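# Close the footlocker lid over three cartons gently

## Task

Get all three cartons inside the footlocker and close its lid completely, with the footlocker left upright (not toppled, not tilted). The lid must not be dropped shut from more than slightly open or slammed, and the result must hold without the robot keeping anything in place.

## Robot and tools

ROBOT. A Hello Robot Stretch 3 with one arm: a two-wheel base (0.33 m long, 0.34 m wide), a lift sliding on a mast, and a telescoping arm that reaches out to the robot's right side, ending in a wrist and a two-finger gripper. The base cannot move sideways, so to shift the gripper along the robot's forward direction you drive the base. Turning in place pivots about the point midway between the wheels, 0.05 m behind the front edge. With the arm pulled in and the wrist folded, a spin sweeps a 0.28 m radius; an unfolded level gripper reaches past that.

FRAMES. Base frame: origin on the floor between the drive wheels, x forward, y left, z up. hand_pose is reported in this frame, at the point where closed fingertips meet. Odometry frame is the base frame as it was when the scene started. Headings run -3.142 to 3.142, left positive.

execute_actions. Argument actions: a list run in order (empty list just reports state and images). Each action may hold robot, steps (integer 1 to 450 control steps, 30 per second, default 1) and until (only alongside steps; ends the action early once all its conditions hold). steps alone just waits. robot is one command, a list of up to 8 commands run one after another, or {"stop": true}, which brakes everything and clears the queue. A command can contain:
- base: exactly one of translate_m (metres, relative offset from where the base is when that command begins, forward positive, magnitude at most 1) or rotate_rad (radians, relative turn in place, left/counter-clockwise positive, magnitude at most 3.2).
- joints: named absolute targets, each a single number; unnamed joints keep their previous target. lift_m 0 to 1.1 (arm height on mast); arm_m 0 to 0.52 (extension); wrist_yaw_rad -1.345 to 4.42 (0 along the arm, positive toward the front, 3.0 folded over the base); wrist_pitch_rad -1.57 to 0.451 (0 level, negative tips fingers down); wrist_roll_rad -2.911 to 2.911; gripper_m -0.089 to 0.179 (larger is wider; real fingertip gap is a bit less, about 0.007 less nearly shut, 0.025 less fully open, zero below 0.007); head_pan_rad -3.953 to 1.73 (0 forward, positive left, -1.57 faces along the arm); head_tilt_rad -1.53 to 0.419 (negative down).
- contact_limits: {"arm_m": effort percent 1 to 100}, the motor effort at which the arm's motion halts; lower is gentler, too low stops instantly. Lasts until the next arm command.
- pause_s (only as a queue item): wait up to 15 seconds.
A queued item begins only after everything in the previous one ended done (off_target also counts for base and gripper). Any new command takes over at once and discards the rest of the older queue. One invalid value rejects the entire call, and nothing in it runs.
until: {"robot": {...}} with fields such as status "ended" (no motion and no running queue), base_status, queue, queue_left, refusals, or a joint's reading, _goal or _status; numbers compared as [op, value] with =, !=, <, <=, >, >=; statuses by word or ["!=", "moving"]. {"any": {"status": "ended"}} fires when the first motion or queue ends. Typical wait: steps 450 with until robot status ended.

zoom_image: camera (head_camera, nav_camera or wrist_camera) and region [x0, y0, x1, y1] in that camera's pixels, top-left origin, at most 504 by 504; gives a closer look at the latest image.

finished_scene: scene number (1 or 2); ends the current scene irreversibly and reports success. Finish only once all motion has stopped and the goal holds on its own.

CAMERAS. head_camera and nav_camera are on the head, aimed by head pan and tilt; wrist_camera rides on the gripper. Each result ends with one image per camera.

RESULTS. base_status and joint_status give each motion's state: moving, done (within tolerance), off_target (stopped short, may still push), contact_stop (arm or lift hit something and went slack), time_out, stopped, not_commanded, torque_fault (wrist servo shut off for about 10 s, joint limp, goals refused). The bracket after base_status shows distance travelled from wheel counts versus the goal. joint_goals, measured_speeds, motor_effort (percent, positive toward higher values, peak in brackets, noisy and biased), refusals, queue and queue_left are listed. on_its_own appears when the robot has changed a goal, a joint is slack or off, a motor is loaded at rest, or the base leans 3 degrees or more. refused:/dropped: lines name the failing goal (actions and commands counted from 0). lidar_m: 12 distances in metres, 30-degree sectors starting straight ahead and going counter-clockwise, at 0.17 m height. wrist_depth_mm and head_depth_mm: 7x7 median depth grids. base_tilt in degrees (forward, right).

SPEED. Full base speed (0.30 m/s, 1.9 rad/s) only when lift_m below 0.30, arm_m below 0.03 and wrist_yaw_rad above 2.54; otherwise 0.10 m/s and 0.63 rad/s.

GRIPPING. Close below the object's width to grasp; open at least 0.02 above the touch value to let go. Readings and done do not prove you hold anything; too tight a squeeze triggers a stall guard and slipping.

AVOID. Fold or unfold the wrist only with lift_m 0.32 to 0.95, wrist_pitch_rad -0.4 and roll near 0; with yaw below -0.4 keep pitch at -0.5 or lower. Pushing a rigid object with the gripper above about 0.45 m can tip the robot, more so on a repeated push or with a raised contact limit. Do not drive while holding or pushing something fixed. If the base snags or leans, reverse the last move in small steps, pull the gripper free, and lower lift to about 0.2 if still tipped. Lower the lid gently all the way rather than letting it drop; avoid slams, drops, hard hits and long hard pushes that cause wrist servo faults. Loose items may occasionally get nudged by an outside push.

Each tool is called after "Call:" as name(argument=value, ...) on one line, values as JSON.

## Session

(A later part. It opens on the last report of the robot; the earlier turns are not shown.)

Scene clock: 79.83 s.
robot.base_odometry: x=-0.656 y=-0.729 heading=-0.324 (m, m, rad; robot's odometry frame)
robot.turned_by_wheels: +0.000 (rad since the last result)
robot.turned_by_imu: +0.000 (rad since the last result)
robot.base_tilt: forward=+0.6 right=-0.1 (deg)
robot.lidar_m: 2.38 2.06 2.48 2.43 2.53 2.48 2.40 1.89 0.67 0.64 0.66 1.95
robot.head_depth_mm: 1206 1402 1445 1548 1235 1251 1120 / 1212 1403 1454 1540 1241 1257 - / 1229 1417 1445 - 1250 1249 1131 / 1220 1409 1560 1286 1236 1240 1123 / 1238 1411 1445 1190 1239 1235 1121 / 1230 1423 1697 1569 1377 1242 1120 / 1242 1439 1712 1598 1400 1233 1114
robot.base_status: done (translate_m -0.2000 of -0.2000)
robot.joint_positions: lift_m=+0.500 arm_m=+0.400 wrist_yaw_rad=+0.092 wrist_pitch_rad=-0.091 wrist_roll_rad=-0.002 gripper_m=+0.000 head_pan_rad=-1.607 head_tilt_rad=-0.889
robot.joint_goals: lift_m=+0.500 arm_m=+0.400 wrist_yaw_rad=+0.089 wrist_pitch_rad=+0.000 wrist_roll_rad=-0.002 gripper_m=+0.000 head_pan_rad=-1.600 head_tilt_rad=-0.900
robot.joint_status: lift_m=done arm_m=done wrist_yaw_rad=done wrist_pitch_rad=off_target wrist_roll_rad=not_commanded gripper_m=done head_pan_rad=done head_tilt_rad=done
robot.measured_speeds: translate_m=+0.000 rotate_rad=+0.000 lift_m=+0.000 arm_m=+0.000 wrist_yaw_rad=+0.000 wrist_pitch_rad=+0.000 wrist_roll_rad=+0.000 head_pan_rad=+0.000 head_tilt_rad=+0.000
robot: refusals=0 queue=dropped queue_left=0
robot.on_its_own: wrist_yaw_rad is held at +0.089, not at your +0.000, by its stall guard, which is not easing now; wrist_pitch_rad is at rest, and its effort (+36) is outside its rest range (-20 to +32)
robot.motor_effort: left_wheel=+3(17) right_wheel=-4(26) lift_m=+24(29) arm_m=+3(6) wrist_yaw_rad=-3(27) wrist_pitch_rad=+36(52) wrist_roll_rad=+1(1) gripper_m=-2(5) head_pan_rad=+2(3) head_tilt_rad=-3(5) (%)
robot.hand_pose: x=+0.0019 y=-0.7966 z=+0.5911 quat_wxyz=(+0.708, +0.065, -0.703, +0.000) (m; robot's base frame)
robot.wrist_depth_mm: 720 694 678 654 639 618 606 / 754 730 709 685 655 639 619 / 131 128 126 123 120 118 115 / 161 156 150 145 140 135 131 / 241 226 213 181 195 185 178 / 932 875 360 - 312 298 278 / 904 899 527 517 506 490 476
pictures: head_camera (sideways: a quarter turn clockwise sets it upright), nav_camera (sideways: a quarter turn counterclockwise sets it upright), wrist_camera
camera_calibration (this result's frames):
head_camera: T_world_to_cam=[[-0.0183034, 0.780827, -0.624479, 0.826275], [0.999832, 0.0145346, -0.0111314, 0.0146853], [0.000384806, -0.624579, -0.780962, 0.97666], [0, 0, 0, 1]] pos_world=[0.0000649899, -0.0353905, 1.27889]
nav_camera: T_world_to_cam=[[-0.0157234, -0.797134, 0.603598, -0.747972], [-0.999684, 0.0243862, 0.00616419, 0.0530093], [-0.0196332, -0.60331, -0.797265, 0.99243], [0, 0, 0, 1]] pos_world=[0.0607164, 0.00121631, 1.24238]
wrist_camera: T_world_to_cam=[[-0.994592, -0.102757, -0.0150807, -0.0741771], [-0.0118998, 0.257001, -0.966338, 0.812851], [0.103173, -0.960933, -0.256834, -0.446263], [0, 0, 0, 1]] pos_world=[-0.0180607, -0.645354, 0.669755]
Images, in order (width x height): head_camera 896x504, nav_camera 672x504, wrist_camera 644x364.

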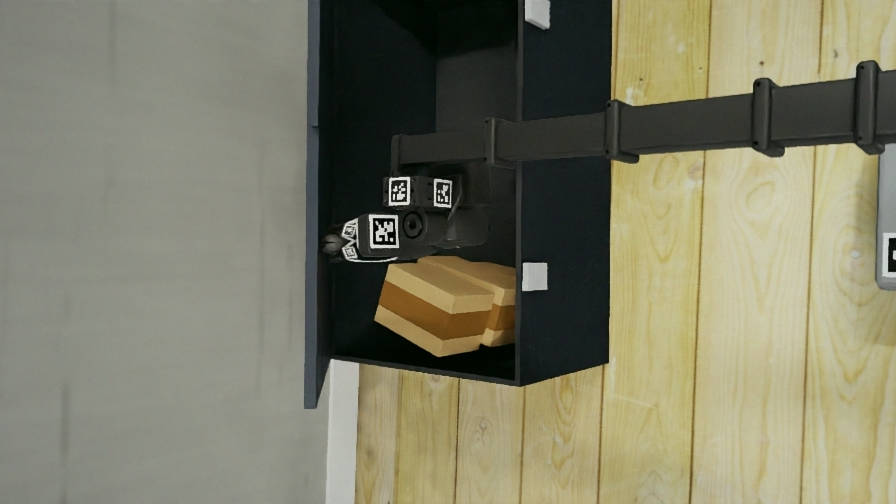

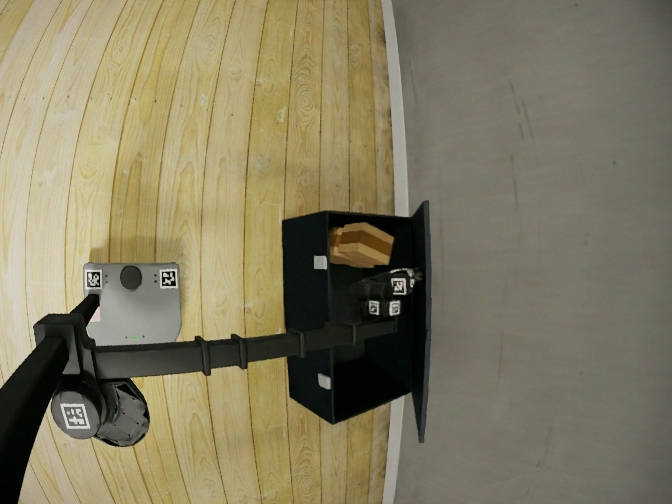

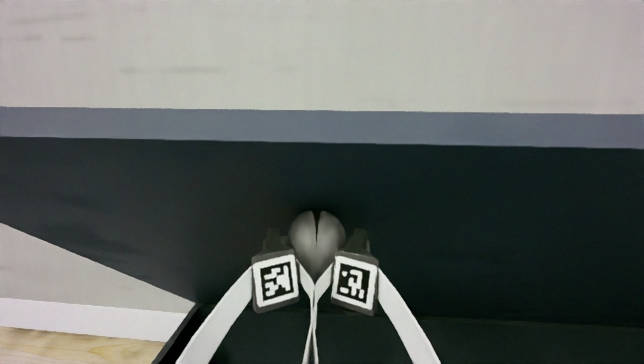

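Repeat with separate actions.

Call:
execute_actions(actions=[{"robot":{"base":{"translate_m":0.205},"joints":{"wrist_yaw_rad":-0.05}},"steps":450,"until":{"robot":{"status":"ended"}}},{"robot":{"joints":{"lift_m":0.42,"wrist_pitch_rad":-0.2,"wrist_yaw_rad":0}},"steps":450,"until":{"robot":{"status":"ended"}}},{"robot":{"joints":{"lift_m":0.38,"arm_m":0.44,"wrist_pitch_rad":-0.55}},"steps":450,"until":{"robot":{"status":"ended"}}}])

Call:
execute_actions(actions=[{"robot":[{"base":{"translate_m":-0.2}},{"joints":{"lift_m":0.5,"wrist_pitch_rad":0}}],"steps":450,"until":{"robot":{"status":"ended"}}}])

Scene clock: 92.73 s.
robot.base_odometry: x=-0.462 y=-0.794 heading=-0.324 (m, m, rad; robot's odometry frame)
robot.turned_by_wheels: +0.000 (rad since the last result)
robot.turned_by_imu: +0.005 (rad since the last result)
robot.base_tilt: forward=+0.6 right=-0.2 (deg)
robot.lidar_m: 2.17 1.87 2.48 2.41 2.53 2.69 2.61 0.92 0.68 0.66 1.41 1.96
robot.head_depth_mm: 1210 1394 1553 1130 1254 1252 1121 / 1215 1402 1536 1124 1256 1247 1140 / 1219 1413 1373 1119 1282 1243 1124 / 1227 1417 1595 1542 1345 1239 1132 / 1233 1423 1696 1592 1400 1247 1123 / 1240 1438 1704 1591 1393 1239 1114 / 1246 1449 1734 1604 1398 1234 1112
robot.base_status: done (translate_m +0.2050 of +0.2050)
robot.joint_positions: lift_m=+0.395 arm_m=+0.439 wrist_yaw_rad=+0.006 wrist_pitch_rad=-0.497 wrist_roll_rad=-0.003 gripper_m=+0.000 head_pan_rad=-1.606 head_tilt_rad=-0.890
robot.joint_goals: lift_m=+0.395 arm_m=+0.440 wrist_yaw_rad=+0.000 wrist_pitch_rad=-0.550 wrist_roll_rad=-0.003 gripper_m=+0.000 head_pan_rad=-1.600 head_tilt_rad=-0.900
robot.joint_status: lift_m=contact_stop arm_m=done wrist_yaw_rad=done wrist_pitch_rad=off_target wrist_roll_rad=not_commanded gripper_m=done head_pan_rad=done head_tilt_rad=done
robot.measured_speeds: translate_m=+0.000 rotate_rad=+0.000 lift_m=+0.001 arm_m=+0.000 wrist_yaw_rad=+0.000 wrist_pitch_rad=+0.000 wrist_roll_rad=+0.000 head_pan_rad=+0.000 head_tilt_rad=+0.000
robot: refusals=0 queue=dropped queue_left=0
robot.on_its_own: lift_m is slack since a contact_stop, until your next command for it (your +0.380 is given up)
robot.motor_effort: left_wheel=+11(19) right_wheel=-17(17) lift_m=+17(27) arm_m=+12(15) wrist_yaw_rad=-7(26) wrist_pitch_rad=-21(36) wrist_roll_rad=+1(2) gripper_m=-3(5) head_pan_rad=+2(3) head_tilt_rad=-3(3) (%)
robot.hand_pose: x=-0.0202 y=-0.7975 z=+0.3905 quat_wxyz=(+0.687, +0.177, -0.683, -0.172) (m; robot's base frame)
robot.wrist_depth_mm: 629 624 620 618 610 611 599 / 700 697 690 659 647 653 657 / 778 778 754 175 180 185 190 / 830 837 91 92 94 95 96 / 711 62 62 63 63 64 65 / - 49 49 49 49 49 50 / - - - - - - -
pictures: head_camera (sideways: a quarter turn clockwise sets it upright), nav_camera (sideways: a quarter turn counterclockwise sets it upright), wrist_camera
replaced: robot.wrist_pitch_rad: its motion had ended off_target
camera_calibration (this result's frames):
head_camera: T_world_to_cam=[[-0.0188708, 0.781297, -0.623874, 0.82549], [0.999822, 0.0152917, -0.0110922, 0.0146342], [0.000873811, -0.623972, -0.781446, 0.977287], [0, 0, 0, 1]] pos_world=[0.0000921173, -0.0353771, 1.27886]
nav_camera: T_world_to_cam=[[-0.0151432, -0.797614, 0.602979, -0.747169], [-0.999702, 0.0236331, 0.00615512, 0.0530212], [-0.0191596, -0.602706, -0.797734, 0.993037], [0, 0, 0, 1]] pos_world=[0.0607171, 0.00130338, 1.24238]
wrist_camera: T_world_to_cam=[[-0.999804, -0.0103293, -0.016866, -0.0249448], [0.0068725, 0.618189, -0.786, 0.837007], [0.0185452, -0.785962, -0.617997, -0.217525], [0, 0, 0, 1]] pos_world=[-0.0266582, -0.688652, 0.523036]
Images, in order (width x height): head_camera 896x504, nav_camera 672x504, wrist_camera 644x364.

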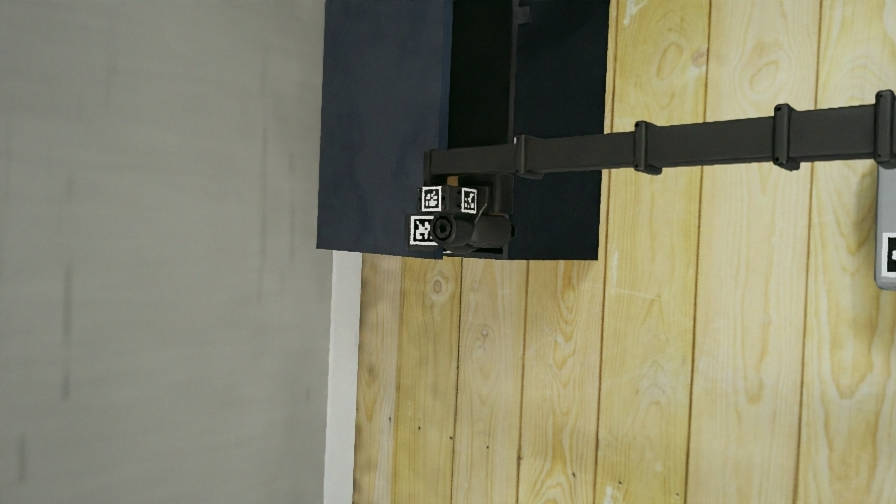

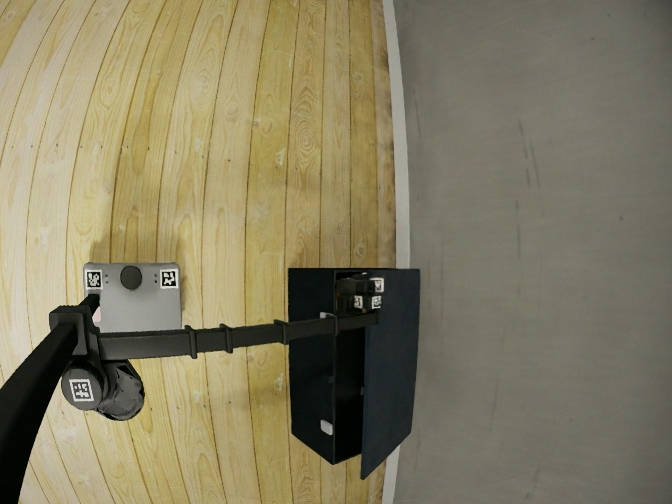

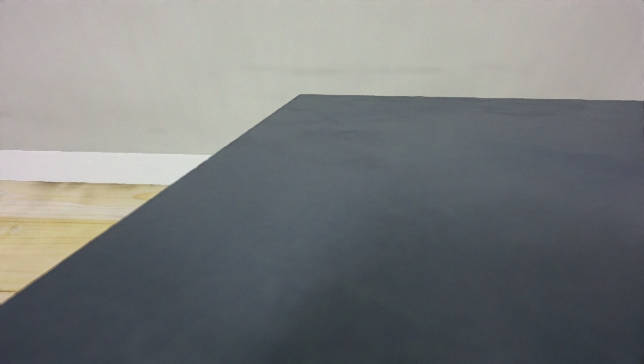

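Scene clock: 97.57 s.
robot.base_odometry: x=-0.651 y=-0.731 heading=-0.324 (m, m, rad; robot's odometry frame)
robot.turned_by_wheels: -0.001 (rad since the last result)
robot.turned_by_imu: -0.003 (rad since the last result)
robot.base_tilt: forward=+0.7 right=-0.1 (deg)
robot.lidar_m: 2.37 2.05 2.49 2.43 2.53 2.48 2.41 1.88 0.68 0.66 0.69 1.96
robot.head_depth_mm: 1198 1388 1412 1530 1245 1241 1122 / 1208 1400 1420 1510 1237 1256 - / 1218 1413 1380 1485 1269 1250 1140 / 1218 1404 1397 1517 1278 1247 1125 / 1232 1420 1393 1514 1302 1237 1123 / 1233 1423 1695 1600 1371 1246 1117 / 1239 1433 1705 1606 1388 1239 1115
robot.base_status: done (translate_m -0.2000 of -0.2000)
robot.joint_positions: lift_m=+0.500 arm_m=+0.440 wrist_yaw_rad=+0.045 wrist_pitch_rad=-0.089 wrist_roll_rad=+0.001 gripper_m=+0.000 head_pan_rad=-1.606 head_tilt_rad=-0.890
robot.joint_goals: lift_m=+0.500 arm_m=+0.440 wrist_yaw_rad=+0.048 wrist_pitch_rad=+0.000 wrist_roll_rad=+0.001 gripper_m=+0.000 head_pan_rad=-1.600 head_tilt_rad=-0.900
robot.joint_status: lift_m=done arm_m=done wrist_yaw_rad=done wrist_pitch_rad=off_target wrist_roll_rad=not_commanded gripper_m=done head_pan_rad=done head_tilt_rad=done
robot.measured_speeds: translate_m=+0.000 rotate_rad=+0.000 lift_m=+0.000 arm_m=+0.000 wrist_yaw_rad=+0.000 wrist_pitch_rad=+0.000 wrist_roll_rad=+0.000 head_pan_rad=+0.000 head_tilt_rad=+0.000
robot: refusals=0 queue=dropped queue_left=0
robot.on_its_own: wrist_yaw_rad is held at +0.048, not at your +0.000, by its stall guard, which is not easing now; wrist_pitch_rad is at rest, and its effort (+35) is outside its rest range (-20 to +32)
robot.motor_effort: left_wheel=+0(23) right_wheel=-1(43) lift_m=+25(27) arm_m=+2(12) wrist_yaw_rad=+2(40) wrist_pitch_rad=+35(56) wrist_roll_rad=+0(2) gripper_m=-1(5) head_pan_rad=+3(2) head_tilt_rad=-4(5) (%)
robot.hand_pose: x=-0.0100 y=-0.8375 z=+0.5914 quat_wxyz=(+0.707, +0.048, -0.706, -0.016) (m; robot's base frame)
robot.wrist_depth_mm: 651 634 630 617 603 590 580 / 668 120 118 116 114 112 589 / 125 122 119 116 114 112 109 / 161 156 152 147 143 140 136 / 227 218 208 182 194 187 179 / 825 362 321 - 290 280 265 / 855 823 502 493 484 472 460
pictures: head_camera (sideways: a quarter turn clockwise sets it upright), nav_camera (sideways: a quarter turn counterclockwise sets it upright), wrist_camera
camera_calibration (this result's frames):
head_camera: T_world_to_cam=[[-0.0188703, 0.781321, -0.623844, 0.825451], [0.999822, 0.0152925, -0.0110902, 0.0146317], [0.000875094, -0.623942, -0.78147, 0.977318], [0, 0, 0, 1]] pos_world=[0.0000921612, -0.0353763, 1.27886]
nav_camera: T_world_to_cam=[[-0.0151437, -0.797637, 0.602948, -0.747129], [-0.999702, 0.0236325, 0.00615467, 0.0530218], [-0.0191583, -0.602675, -0.797757, 0.993067], [0, 0, 0, 1]] pos_world=[0.0607172, 0.00130569, 1.24238]
wrist_camera: T_world_to_cam=[[-0.998297, -0.0555718, -0.0177479, -0.049145], [0.00291772, 0.256287, -0.966596, 0.823224], [0.058264, -0.965002, -0.255689, -0.488819], [0, 0, 0, 1]] pos_world=[-0.0229826, -0.685425, 0.669867]
Images, in order (width x height): head_camera 896x504, nav_camera 672x504, wrist_camera 644x364.

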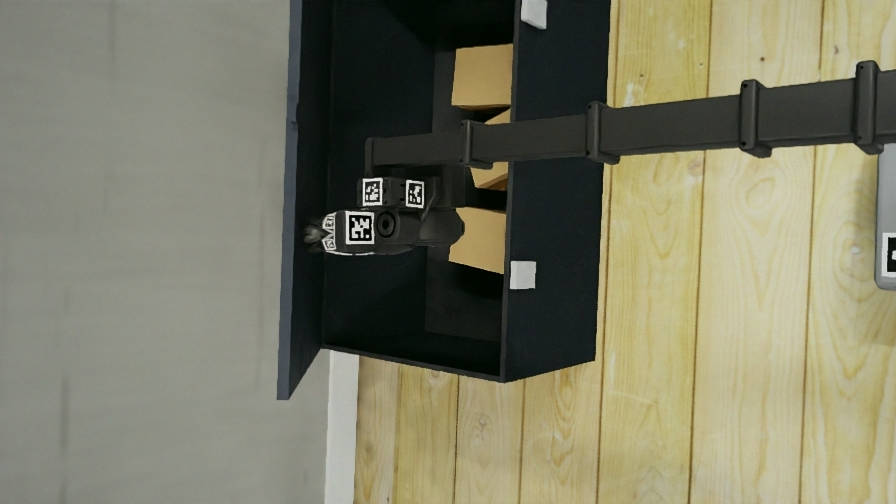

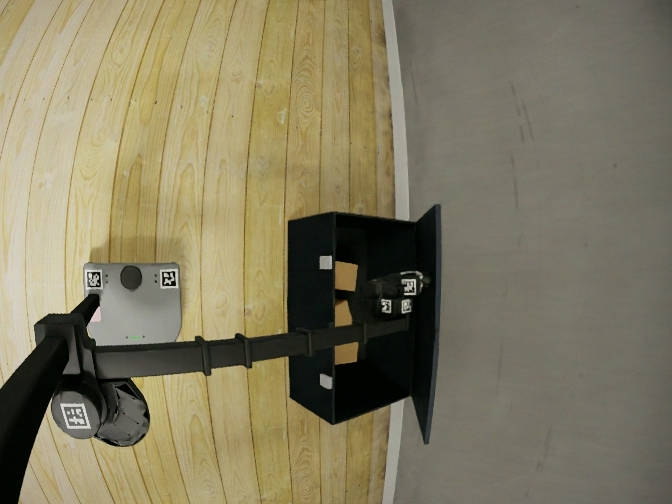

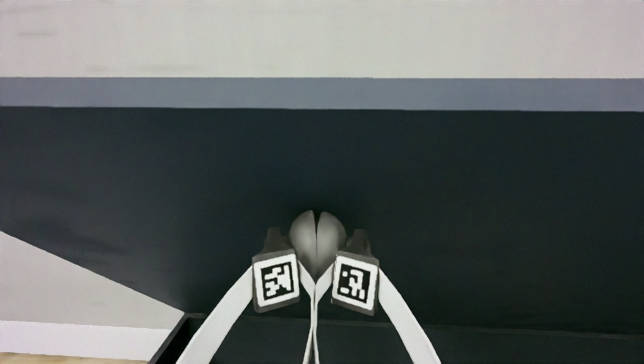

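Call:
execute_actions(actions=[{"robot":{"joints":{"lift_m":0.42,"arm_m":0.35,"wrist_yaw_rad":0}},"steps":450,"until":{"robot":{"status":"ended"}}},{"robot":{"joints":{"lift_m":0.32,"arm_m":0.31}},"steps":450,"until":{"robot":{"status":"ended"}}},{"robot":{"joints":{"lift_m":0.27,"arm_m":0.29}},"steps":450,"until":{"robot":{"status":"ended"}}}])

Call:
zoom_image(camera="head_camera", region=[400,80,700,420])

Scene clock: 105.00 s.
robot.base_odometry: x=-0.651 y=-0.731 heading=-0.324 (m, m, rad; robot's odometry frame)
robot.turned_by_wheels: +0.000 (rad since the last result)
robot.turned_by_imu: +0.000 (rad since the last result)
robot.base_tilt: forward=+0.6 right=-0.1 (deg)
robot.lidar_m: 2.38 2.06 2.48 2.43 2.54 2.48 2.40 1.88 0.68 0.66 0.69 1.96
robot.head_depth_mm: 1205 1385 1525 1151 1251 1251 1123 / 1212 1402 1531 1151 1266 1245 1121 / 1218 1416 1546 1153 1176 1221 1120 / 1220 1409 1362 1147 1288 1245 1127 / 1230 1426 1361 1117 1291 1243 1114 / 1239 1428 1695 1569 1370 1245 1118 / 1240 1443 1707 1590 1405 1247 1115
robot.base_status: done (translate_m -0.2000 of -0.2000)
robot.joint_positions: lift_m=+0.270 arm_m=+0.290 wrist_yaw_rad=+0.004 wrist_pitch_rad=-0.089 wrist_roll_rad=+0.001 gripper_m=+0.000 head_pan_rad=-1.606 head_tilt_rad=-0.890
robot.joint_goals: lift_m=+0.270 arm_m=+0.290 wrist_yaw_rad=+0.000 wrist_pitch_rad=+0.000 wrist_roll_rad=+0.001 gripper_m=+0.000 head_pan_rad=-1.600 head_tilt_rad=-0.900
robot.joint_status: lift_m=done arm_m=done wrist_yaw_rad=done wrist_pitch_rad=off_target wrist_roll_rad=not_commanded gripper_m=done head_pan_rad=done head_tilt_rad=done
robot.measured_speeds: translate_m=+0.000 rotate_rad=+0.000 lift_m=+0.000 arm_m=+0.000 wrist_yaw_rad=+0.000 wrist_pitch_rad=+0.000 wrist_roll_rad=+0.000 head_pan_rad=+0.000 head_tilt_rad=+0.000
robot: refusals=0 queue=done queue_left=0
robot.on_its_own: wrist_pitch_rad is at rest, and its effort (+35) is outside its rest range (-20 to +32)
robot.motor_effort: left_wheel=+2(8) right_wheel=-3(12) lift_m=+17(28) arm_m=-4(6) wrist_yaw_rad=-3(22) wrist_pitch_rad=+35(37) wrist_roll_rad=+0(0) gripper_m=-3(3) head_pan_rad=+2(2) head_tilt_rad=-4(5) (%)
robot.hand_pose: x=-0.0205 y=-0.6884 z=+0.3619 quat_wxyz=(+0.706, +0.033, -0.706, -0.031) (m; robot's base frame)
robot.wrist_depth_mm: 772 771 755 766 748 743 736 / 798 803 787 789 793 768 773 / 833 822 823 815 809 804 793 / 154 155 157 160 164 167 169 / 271 353 565 129 128 128 127 / 284 403 620 - 638 635 624 / 144 142 143 142 141 140 140
pictures: head_camera (sideways: a quarter turn clockwise sets it upright), nav_camera (sideways: a quarter turn counterclockwise sets it upright), wrist_camera
camera_calibration (this result's frames):
head_camera: T_world_to_cam=[[-0.0188702, 0.781321, -0.623844, 0.825451], [0.999822, 0.0152924, -0.0110902, 0.0146317], [0.000875018, -0.623942, -0.78147, 0.977318], [0, 0, 0, 1]] pos_world=[0.0000921569, -0.0353763, 1.27886]
nav_camera: T_world_to_cam=[[-0.0151438, -0.797637, 0.602948, -0.747129], [-0.999702, 0.0236326, 0.00615467, 0.0530218], [-0.0191584, -0.602675, -0.797757, 0.993067], [0, 0, 0, 1]] pos_world=[0.0607172, 0.00130568, 1.24238]
wrist_camera: T_world_to_cam=[[-0.999743, -0.014099, -0.0177424, -0.0268962], [0.0135471, 0.255812, -0.966632, 0.563111], [0.0181673, -0.966624, -0.255555, -0.404961], [0, 0, 0, 1]] pos_world=[-0.0271608, -0.535875, 0.440354]
Images, in order (width x height): head_camera 896x504, nav_camera 672x504, wrist_camera 644x364.

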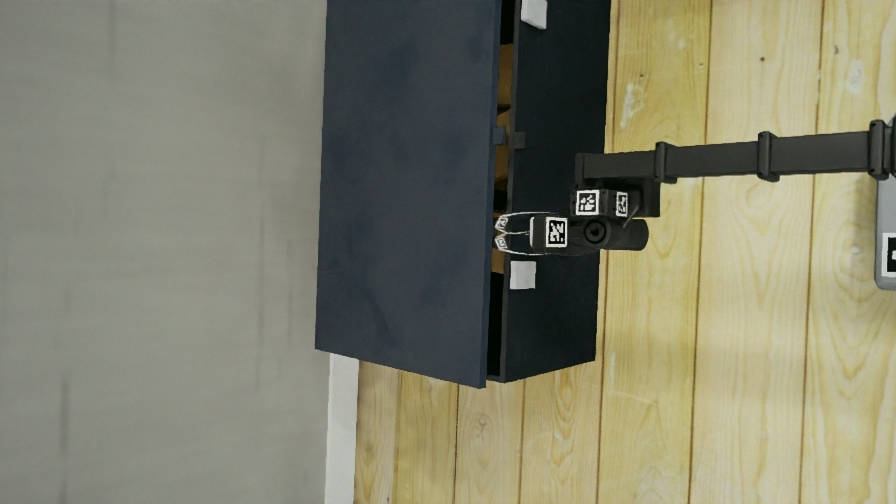

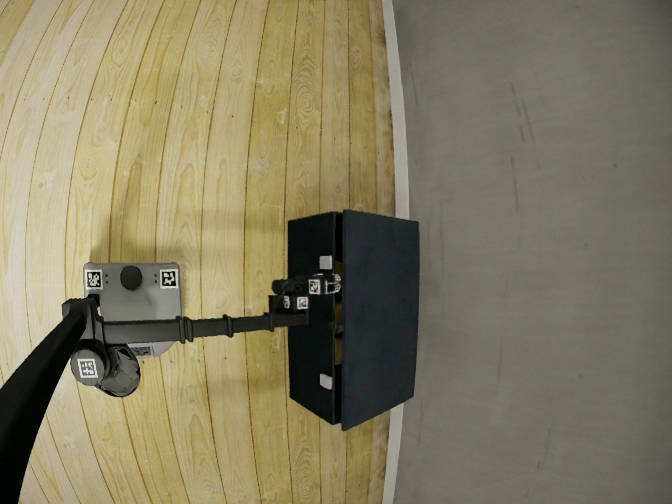

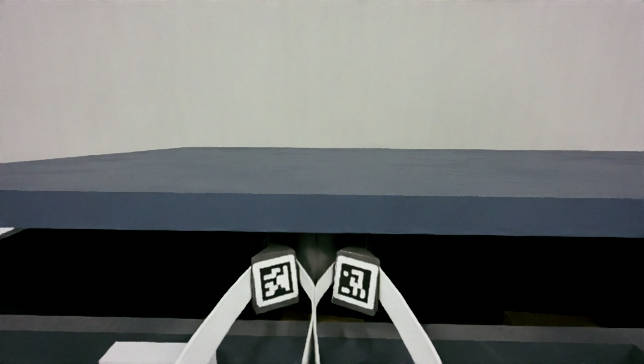

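Region (400, 80, 700, 420) of head_camera's 896x504 image, scaled by 1.482, with more detail than that image has; it fills the left 445 columns of this view, and the rest is white.

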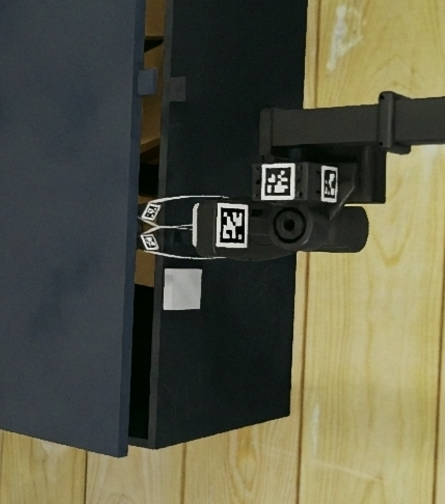

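Call:
execute_actions(actions=[{"robot":{"joints":{"lift_m":0.25,"arm_m":0.28}},"steps":90,"until":{"robot":{"status":"ended"}}},{"robot":{"joints":{"lift_m":0.235,"arm_m":0.27}},"steps":90,"until":{"robot":{"status":"ended"}}}])

Call:
execute_actions(actions=[{"robot":{"joints":{"lift_m":0.225,"arm_m":0.26}},"steps":40},{"robot":{"joints":{"lift_m":0.21,"arm_m":0.25}},"steps":40},{"robot":{"joints":{"lift_m":0.2,"arm_m":0.24}},"steps":40},{"robot":{"joints":{"arm_m":0.15}},"steps":60}])

Scene clock: 110.80 s.
robot.base_odometry: x=-0.651 y=-0.731 heading=-0.324 (m, m, rad; robot's odometry frame)
robot.turned_by_wheels: +0.000 (rad since the last result)
robot.turned_by_imu: +0.000 (rad since the last result)
robot.base_tilt: forward=+0.7 right=-0.1 (deg)
robot.lidar_m: 2.37 2.06 2.49 2.43 2.54 2.48 2.41 1.88 0.67 0.65 0.68 1.95
robot.head_depth_mm: 1210 1396 1537 1136 1248 1254 1123 / 1209 1402 1534 1140 1247 1244 1123 / 1216 1416 1549 1161 1220 1227 1121 / 1224 1416 1364 1157 1228 1241 1125 / 1221 1425 1365 1160 1284 1240 1120 / 1232 1429 1697 1557 1372 1244 1118 / 1233 1434 1704 1600 1399 1238 1114
robot.base_status: done (translate_m -0.2000 of -0.2000)
robot.joint_positions: lift_m=+0.235 arm_m=+0.271 wrist_yaw_rad=+0.002 wrist_pitch_rad=-0.012 wrist_roll_rad=+0.001 gripper_m=+0.000 head_pan_rad=-1.606 head_tilt_rad=-0.890
robot.joint_goals: lift_m=+0.235 arm_m=+0.270 wrist_yaw_rad=+0.000 wrist_pitch_rad=+0.000 wrist_roll_rad=+0.001 gripper_m=+0.000 head_pan_rad=-1.600 head_tilt_rad=-0.900
robot.joint_status: lift_m=done arm_m=done wrist_yaw_rad=done wrist_pitch_rad=off_target wrist_roll_rad=not_commanded gripper_m=done head_pan_rad=done head_tilt_rad=done
robot.measured_speeds: translate_m=+0.000 rotate_rad=+0.000 lift_m=+0.000 arm_m=+0.000 wrist_yaw_rad=+0.000 wrist_pitch_rad=+0.000 wrist_roll_rad=+0.000 head_pan_rad=+0.000 head_tilt_rad=+0.000
robot: refusals=0 queue=done queue_left=0
robot.motor_effort: left_wheel=+2(2) right_wheel=-2(3) lift_m=+15(20) arm_m=-12(15) wrist_yaw_rad=-2(3) wrist_pitch_rad=+5(35) wrist_roll_rad=+0(0) gripper_m=-4(4) head_pan_rad=+3(2) head_tilt_rad=-4(4) (%)
robot.hand_pose: x=-0.0211 y=-0.6720 z=+0.3467 quat_wxyz=(+0.707, +0.005, -0.707, -0.004) (m; robot's base frame)
robot.wrist_depth_mm: 798 798 791 787 780 778 773 / 816 825 814 818 810 806 799 / 862 856 835 845 831 819 819 / 145 147 150 153 157 160 164 / 277 383 608 141 610 600 601 / 151 151 360 148 152 153 154 / 152 140 151 150 150 149 149
pictures: head_camera (sideways: a quarter turn clockwise sets it upright), nav_camera (sideways: a quarter turn counterclockwise sets it upright), wrist_camera
camera_calibration (this result's frames):
head_camera: T_world_to_cam=[[-0.0188702, 0.781321, -0.623844, 0.82545], [0.999822, 0.0152924, -0.0110902, 0.0146317], [0.000875021, -0.623942, -0.78147, 0.977318], [0, 0, 0, 1]] pos_world=[0.000092157, -0.0353763, 1.27886]
nav_camera: T_world_to_cam=[[-0.0151438, -0.797637, 0.602948, -0.747129], [-0.999702, 0.0236326, 0.00615467, 0.0530218], [-0.0191584, -0.602675, -0.797757, 0.993067], [0, 0, 0, 1]] pos_world=[0.0607172, 0.00130568, 1.24238]
wrist_camera: T_world_to_cam=[[-0.99977, -0.0131932, -0.0169017, -0.0271798], [0.0142394, 0.180797, -0.983417, 0.499627], [0.0160302, -0.983432, -0.180567, -0.430297], [0, 0, 0, 1]] pos_world=[-0.0273903, -0.513858, 0.413185]
Images, in order (width x height): head_camera 896x504, nav_camera 672x504, wrist_camera 644x364.

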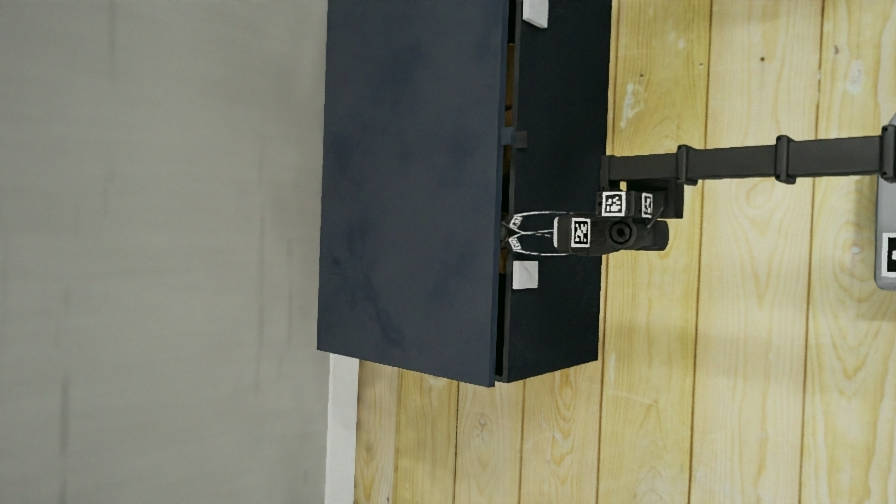

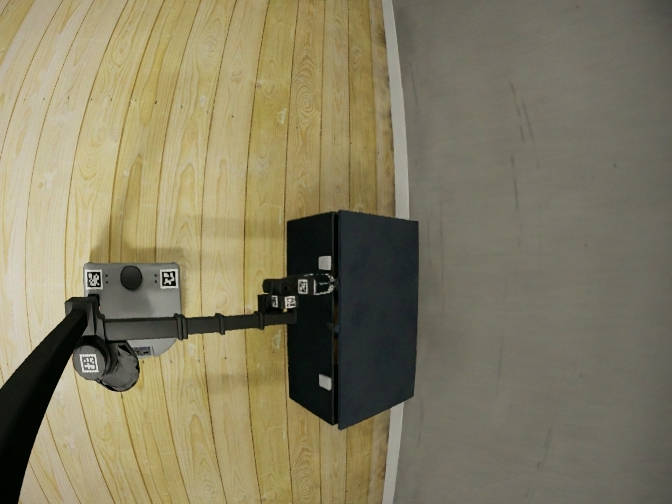

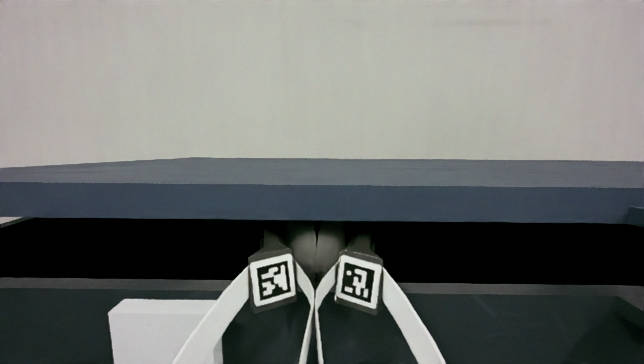

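Scene clock: 116.80 s.
robot.base_odometry: x=-0.651 y=-0.731 heading=-0.324 (m, m, rad; robot's odometry frame)
robot.turned_by_wheels: +0.000 (rad since the last result)
robot.turned_by_imu: +0.000 (rad since the last result)
robot.base_tilt: forward=+0.6 right=-0.1 (deg)
robot.lidar_m: 2.37 2.06 2.49 2.43 2.54 2.49 2.41 1.88 0.57 0.53 0.55 1.96
robot.head_depth_mm: 1206 1388 1567 1146 1113 1249 1120 / 1217 1396 1604 1145 1053 1255 1122 / 1214 1412 1609 1148 1047 1262 1117 / 1218 1411 1626 1144 1043 1244 1129 / 1227 1420 1632 1143 1041 1228 1115 / 1235 1435 1690 1526 1332 1241 1123 / 1237 1441 1700 1597 1393 1234 1122
robot.base_status: done (translate_m -0.2000 of -0.2000)
robot.joint_positions: lift_m=+0.210 arm_m=+0.151 wrist_yaw_rad=-0.009 wrist_pitch_rad=+0.081 wrist_roll_rad=-0.001 gripper_m=+0.000 head_pan_rad=-1.606 head_tilt_rad=-0.890
robot.joint_goals: lift_m=+0.210 arm_m=+0.150 wrist_yaw_rad=+0.000 wrist_pitch_rad=+0.000 wrist_roll_rad=-0.001 gripper_m=+0.000 head_pan_rad=-1.600 head_tilt_rad=-0.900
robot.joint_status: lift_m=contact_stop arm_m=done wrist_yaw_rad=done wrist_pitch_rad=off_target wrist_roll_rad=not_commanded gripper_m=done head_pan_rad=done head_tilt_rad=done
robot.measured_speeds: translate_m=+0.000 rotate_rad=+0.000 lift_m=+0.000 arm_m=+0.000 wrist_yaw_rad=+0.000 wrist_pitch_rad=+0.000 wrist_roll_rad=+0.000 head_pan_rad=+0.000 head_tilt_rad=+0.000
robot: refusals=0 queue=done queue_left=0
robot.on_its_own: lift_m is slack since a contact_stop, until your next command for it (your +0.200 is given up); wrist_pitch_rad is at rest, and its effort (-32) is outside its rest range (-20 to +32)
robot.motor_effort: left_wheel=-1(2) right_wheel=+4(3) lift_m=+18(22) arm_m=-13(17) wrist_yaw_rad=+9(10) wrist_pitch_rad=-32(34) wrist_roll_rad=+1(0) gripper_m=-6(6) head_pan_rad=+3(3) head_tilt_rad=-4(4) (%)
robot.hand_pose: x=-0.0238 y=-0.5536 z=+0.3452 quat_wxyz=(+0.707, -0.031, -0.706, +0.025) (m; robot's base frame)
robot.wrist_depth_mm: 962 945 937 943 918 932 924 / 964 964 957 966 956 965 955 / 973 962 975 966 983 978 966 / 980 141 144 148 152 156 160 / 301 455 583 602 616 632 580 / 271 148 366 - 155 158 161 / 140 132 147 151 154 159 163
pictures: head_camera (sideways: a quarter turn clockwise sets it upright), nav_camera (sideways: a quarter turn counterclockwise sets it upright), wrist_camera
camera_calibration (this result's frames):
head_camera: T_world_to_cam=[[-0.0188702, 0.781321, -0.623844, 0.825451], [0.999822, 0.0152924, -0.0110902, 0.0146317], [0.000875019, -0.623942, -0.78147, 0.977318], [0, 0, 0, 1]] pos_world=[0.000092157, -0.0353763, 1.27886]
nav_camera: T_world_to_cam=[[-0.0151438, -0.797637, 0.602948, -0.747129], [-0.999702, 0.0236326, 0.00615467, 0.0530218], [-0.0191584, -0.602675, -0.797757, 0.993067], [0, 0, 0, 1]] pos_world=[0.0607172, 0.00130568, 1.24238]
wrist_camera: T_world_to_cam=[[-0.999894, -0.0039445, -0.0140231, -0.0242527], [0.0136187, 0.0885794, -0.995976, 0.430089], [0.00517078, -0.996061, -0.0885163, -0.353098], [0, 0, 0, 1]] pos_world=[-0.0282816, -0.3899, 0.396763]
Images, in order (width x height): head_camera 896x504, nav_camera 672x504, wrist_camera 644x364.

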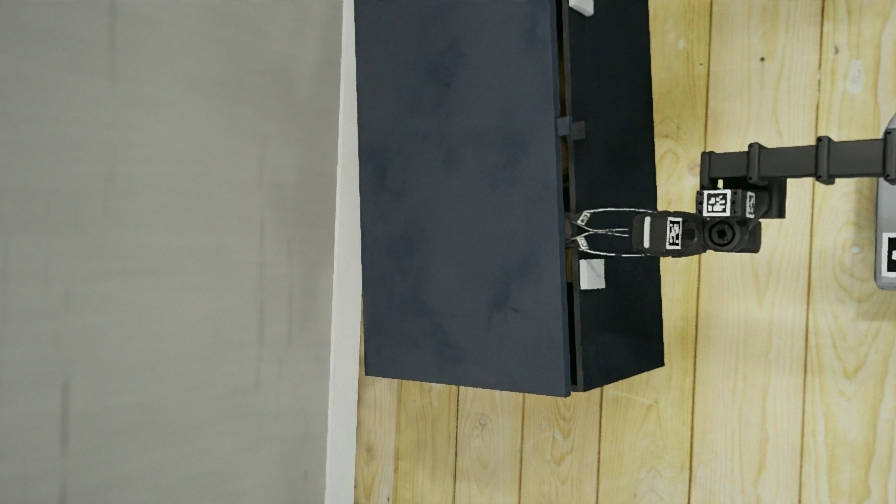

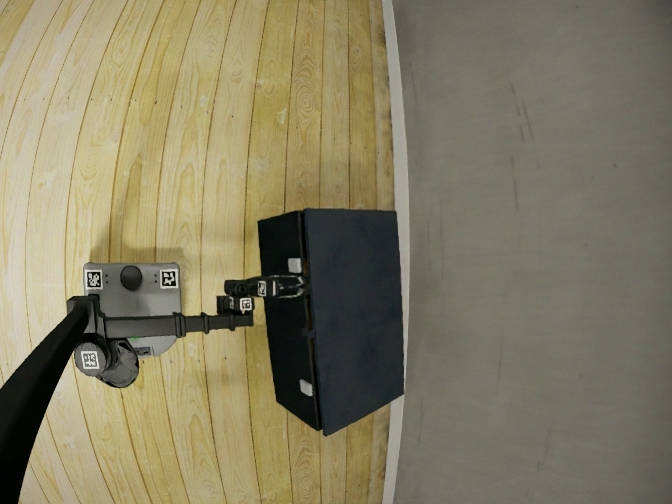

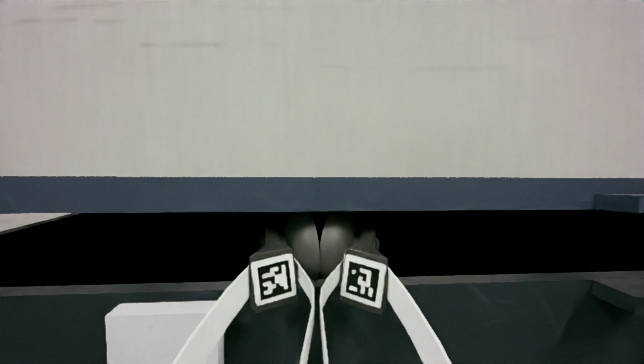

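Hooked on the rim. Lift a little, then retract.

Call:
execute_actions(actions=[{"robot":{"joints":{"lift_m":0.27,"arm_m":0.155}},"steps":40},{"robot":{"joints":{"arm_m":0.14}},"steps":30},{"robot":{"joints":{"arm_m":0.13}},"steps":30}])

Scene clock: 122.20 s.
robot.base_odometry: x=-0.651 y=-0.731 heading=-0.324 (m, m, rad; robot's odometry frame)
robot.turned_by_wheels: +0.000 (rad since the last result)
robot.turned_by_imu: +0.000 (rad since the last result)
robot.base_tilt: forward=+0.7 right=-0.1 (deg)
robot.lidar_m: 2.37 2.05 2.48 2.42 2.53 2.47 2.40 1.88 0.57 0.53 0.54 1.95
robot.head_depth_mm: 1207 1400 1571 1134 1113 1245 1120 / 1208 1397 1620 1139 1095 1246 1117 / 1218 1406 1617 1145 1039 1270 1125 / 1217 1418 1627 1140 1040 1240 1124 / 1225 1421 1637 1138 1040 1232 1116 / 1234 1428 1706 1525 1325 1244 1113 / 1239 1443 1712 1603 1398 1237 1119
robot.base_status: done (translate_m -0.2000 of -0.2000)
robot.joint_positions: lift_m=+0.270 arm_m=+0.130 wrist_yaw_rad=-0.003 wrist_pitch_rad=-0.083 wrist_roll_rad=-0.001 gripper_m=+0.000 head_pan_rad=-1.606 head_tilt_rad=-0.890
robot.joint_goals: lift_m=+0.270 arm_m=+0.130 wrist_yaw_rad=+0.000 wrist_pitch_rad=+0.000 wrist_roll_rad=-0.001 gripper_m=+0.000 head_pan_rad=-1.600 head_tilt_rad=-0.900
robot.joint_status: lift_m=done arm_m=done wrist_yaw_rad=done wrist_pitch_rad=off_target wrist_roll_rad=not_commanded gripper_m=done head_pan_rad=done head_tilt_rad=done
robot.measured_speeds: translate_m=+0.000 rotate_rad=+0.000 lift_m=+0.000 arm_m=+0.000 wrist_yaw_rad=+0.000 wrist_pitch_rad=+0.000 wrist_roll_rad=+0.000 head_pan_rad=+0.000 head_tilt_rad=+0.000
robot: refusals=0 queue=done queue_left=0
robot.on_its_own: wrist_pitch_rad is at rest, and its effort (+33) is outside its rest range (-20 to +32)
robot.motor_effort: left_wheel=-1(1) right_wheel=+1(4) lift_m=+25(21) arm_m=-5(14) wrist_yaw_rad=+3(9) wrist_pitch_rad=+33(34) wrist_roll_rad=+1(1) gripper_m=-2(6) head_pan_rad=+2(3) head_tilt_rad=-4(3) (%)
robot.hand_pose: x=-0.0223 y=-0.5287 z=+0.3629 quat_wxyz=(+0.707, +0.029, -0.706, -0.031) (m; robot's base frame)
robot.wrist_depth_mm: 928 917 912 919 907 898 897 / 964 957 972 947 942 937 936 / 994 998 987 969 994 976 948 / 190 166 167 169 174 178 182 / 292 404 640 653 673 700 596 / 278 180 419 - 189 192 193 / 174 176 173 188 192 199 204
pictures: head_camera (sideways: a quarter turn clockwise sets it upright), nav_camera (sideways: a quarter turn counterclockwise sets it upright), wrist_camera
camera_calibration (this result's frames):
head_camera: T_world_to_cam=[[-0.01887, 0.781321, -0.623844, 0.825451], [0.999822, 0.0152921, -0.0110902, 0.0146317], [0.000874869, -0.623942, -0.78147, 0.977318], [0, 0, 0, 1]] pos_world=[0.0000921485, -0.0353763, 1.27886]
nav_camera: T_world_to_cam=[[-0.015144, -0.797637, 0.602948, -0.747129], [-0.999702, 0.0236328, 0.00615467, 0.0530218], [-0.0191586, -0.602675, -0.797757, 0.993067], [0, 0, 0, 1]] pos_world=[0.0607172, 0.00130566, 1.24238]
wrist_camera: T_world_to_cam=[[-0.999847, -0.00711314, -0.0159694, -0.0234111], [0.0136843, 0.250025, -0.968143, 0.520731], [0.0108793, -0.968213, -0.249889, -0.253374], [0, 0, 0, 1]] pos_world=[-0.0277769, -0.375682, 0.440453]
Images, in order (width x height): head_camera 896x504, nav_camera 672x504, wrist_camera 644x364.

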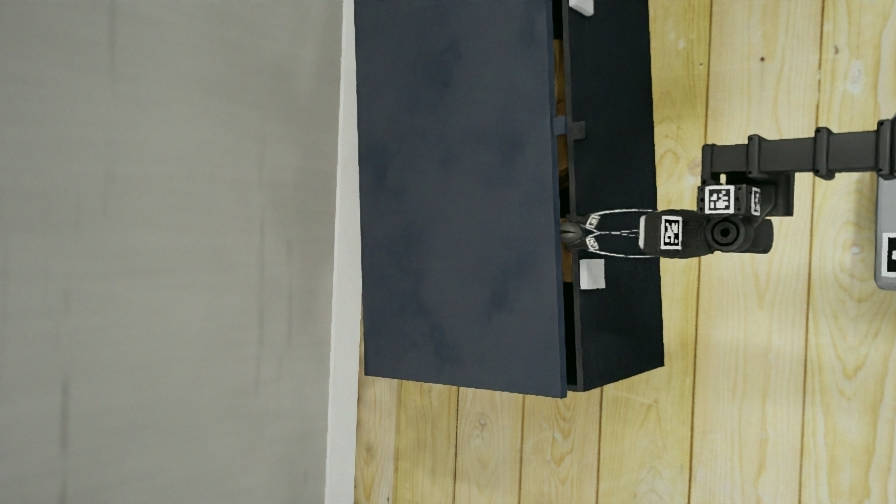

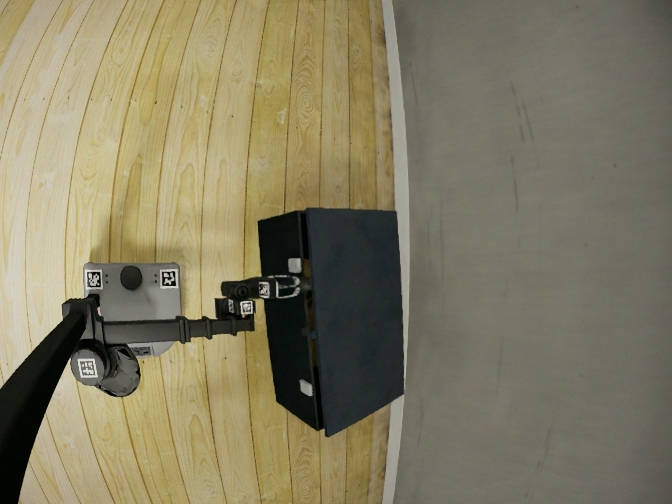

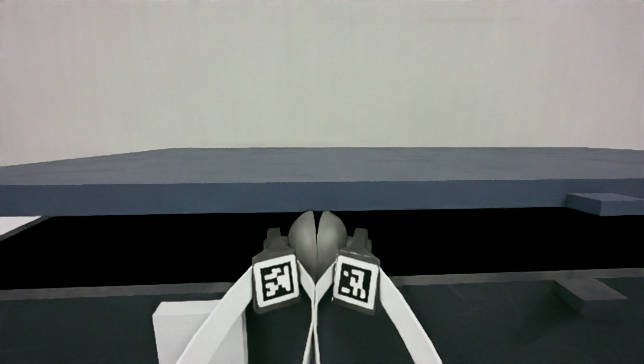

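Call:
execute_actions(actions=[{"robot":{"joints":{"lift_m":0.245}},"steps":30},{"robot":{"joints":{"lift_m":0.235,"arm_m":0.124}},"steps":25},{"robot":{"joints":{"lift_m":0.225,"arm_m":0.118}},"steps":25},{"robot":{"joints":{"lift_m":0.215,"arm_m":0.112}},"steps":25},{"robot":{"joints":{"arm_m":0.07}},"steps":35}])

Scene clock: 128.83 s.
robot.base_odometry: x=-0.651 y=-0.731 heading=-0.324 (m, m, rad; robot's odometry frame)
robot.turned_by_wheels: +0.000 (rad since the last result)
robot.turned_by_imu: +0.000 (rad since the last result)
robot.base_tilt: forward=+0.6 right=-0.1 (deg)
robot.lidar_m: 2.37 2.06 2.49 2.43 2.53 2.49 2.41 1.88 0.57 0.53 0.55 1.95
robot.head_depth_mm: 1205 1391 1571 1175 1083 1245 1123 / 1216 1402 1610 1171 1075 1248 1119 / 1216 1411 1626 1167 1083 1239 - / 1226 1422 1613 1162 1058 1254 1100 / 1227 1422 1642 1157 1067 1225 1123 / 1234 1419 1695 1563 1354 1249 1113 / 1243 1430 1715 1603 1394 1242 1118
robot.base_status: done (translate_m -0.2000 of -0.2000)
robot.joint_positions: lift_m=+0.215 arm_m=+0.070 wrist_yaw_rad=-0.002 wrist_pitch_rad=-0.018 wrist_roll_rad=-0.001 gripper_m=+0.000 head_pan_rad=-1.606 head_tilt_rad=-0.890
robot.joint_goals: lift_m=+0.215 arm_m=+0.070 wrist_yaw_rad=+0.000 wrist_pitch_rad=+0.000 wrist_roll_rad=-0.001 gripper_m=+0.000 head_pan_rad=-1.600 head_tilt_rad=-0.900
robot.joint_status: lift_m=done arm_m=moving wrist_yaw_rad=done wrist_pitch_rad=off_target wrist_roll_rad=not_commanded gripper_m=done head_pan_rad=done head_tilt_rad=done
robot.measured_speeds: translate_m=+0.000 rotate_rad=+0.000 lift_m=+0.000 arm_m=+0.000 wrist_yaw_rad=+0.000 wrist_pitch_rad=+0.000 wrist_roll_rad=+0.000 head_pan_rad=+0.000 head_tilt_rad=+0.000
robot: refusals=0 queue=running queue_left=0
robot.motor_effort: left_wheel=+0(0) right_wheel=+0(1) lift_m=+14(30) arm_m=-5(8) wrist_yaw_rad=+1(3) wrist_pitch_rad=+7(33) wrist_roll_rad=+1(0) gripper_m=-1(3) head_pan_rad=+2(2) head_tilt_rad=-4(4) (%)
robot.hand_pose: x=-0.0221 y=-0.4711 z=+0.3252 quat_wxyz=(+0.708, +0.006, -0.706, -0.008) (m; robot's base frame)
robot.wrist_depth_mm: - 992 976 992 997 978 981 / - - - - - - - / - - - - - - - / 216 218 223 228 234 237 245 / 217 221 216 230 238 244 249 / 224 229 222 - 247 252 259 / 232 236 243 248 254 261 267
pictures: head_camera (sideways: a quarter turn clockwise sets it upright), nav_camera (sideways: a quarter turn counterclockwise sets it upright), wrist_camera
camera_calibration (this result's frames):
head_camera: T_world_to_cam=[[-0.01887, 0.781321, -0.623844, 0.825451], [0.999822, 0.0152921, -0.0110902, 0.0146317], [0.00087487, -0.623942, -0.78147, 0.977318], [0, 0, 0, 1]] pos_world=[0.0000921485, -0.0353763, 1.27886]
nav_camera: T_world_to_cam=[[-0.015144, -0.797637, 0.602948, -0.747129], [-0.999702, 0.0236328, 0.00615467, 0.0530218], [-0.0191585, -0.602675, -0.797757, 0.993067], [0, 0, 0, 1]] pos_world=[0.0607172, 0.00130567, 1.24238]
wrist_camera: T_world_to_cam=[[-0.999841, -0.0092197, -0.0152502, -0.0245591], [0.0132661, 0.186319, -0.9824, 0.444472], [0.0118988, -0.982446, -0.186167, -0.234397], [0, 0, 0, 1]] pos_world=[-0.0276626, -0.313322, 0.392638]
Images, in order (width x height): head_camera 896x504, nav_camera 672x504, wrist_camera 644x364.

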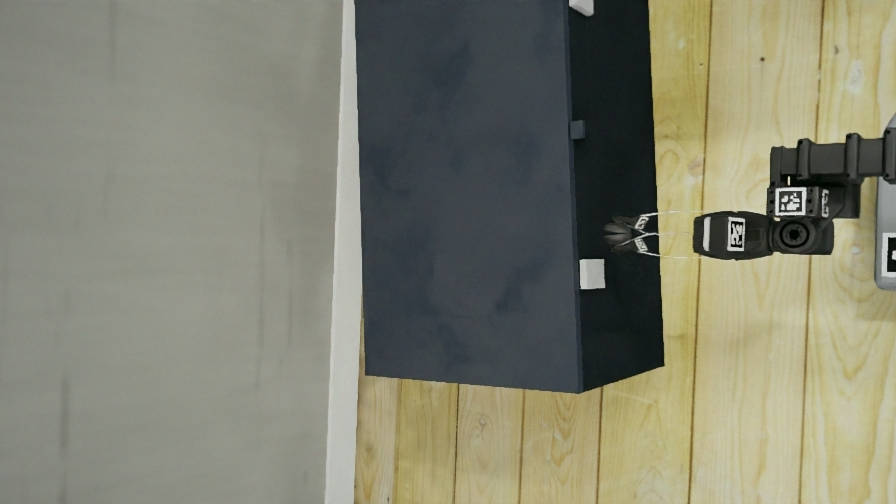

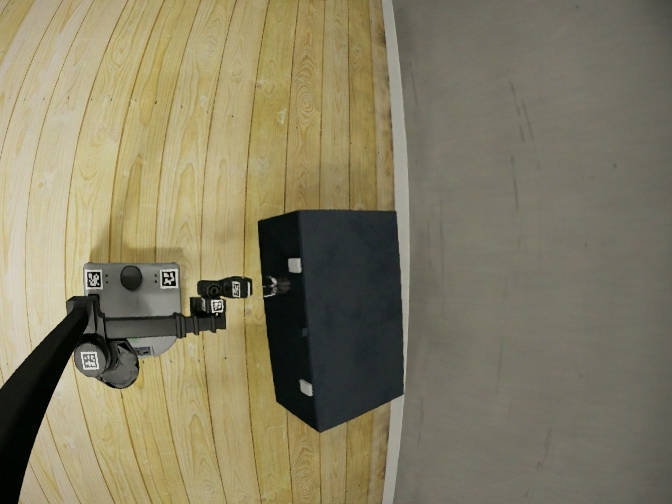

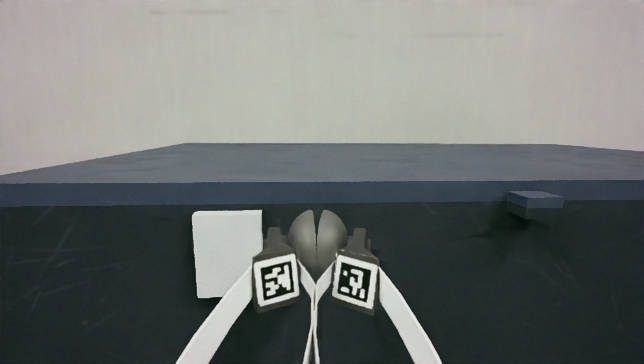

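Call:
finished_scene(scene=1)

The scene is finished: the task was done.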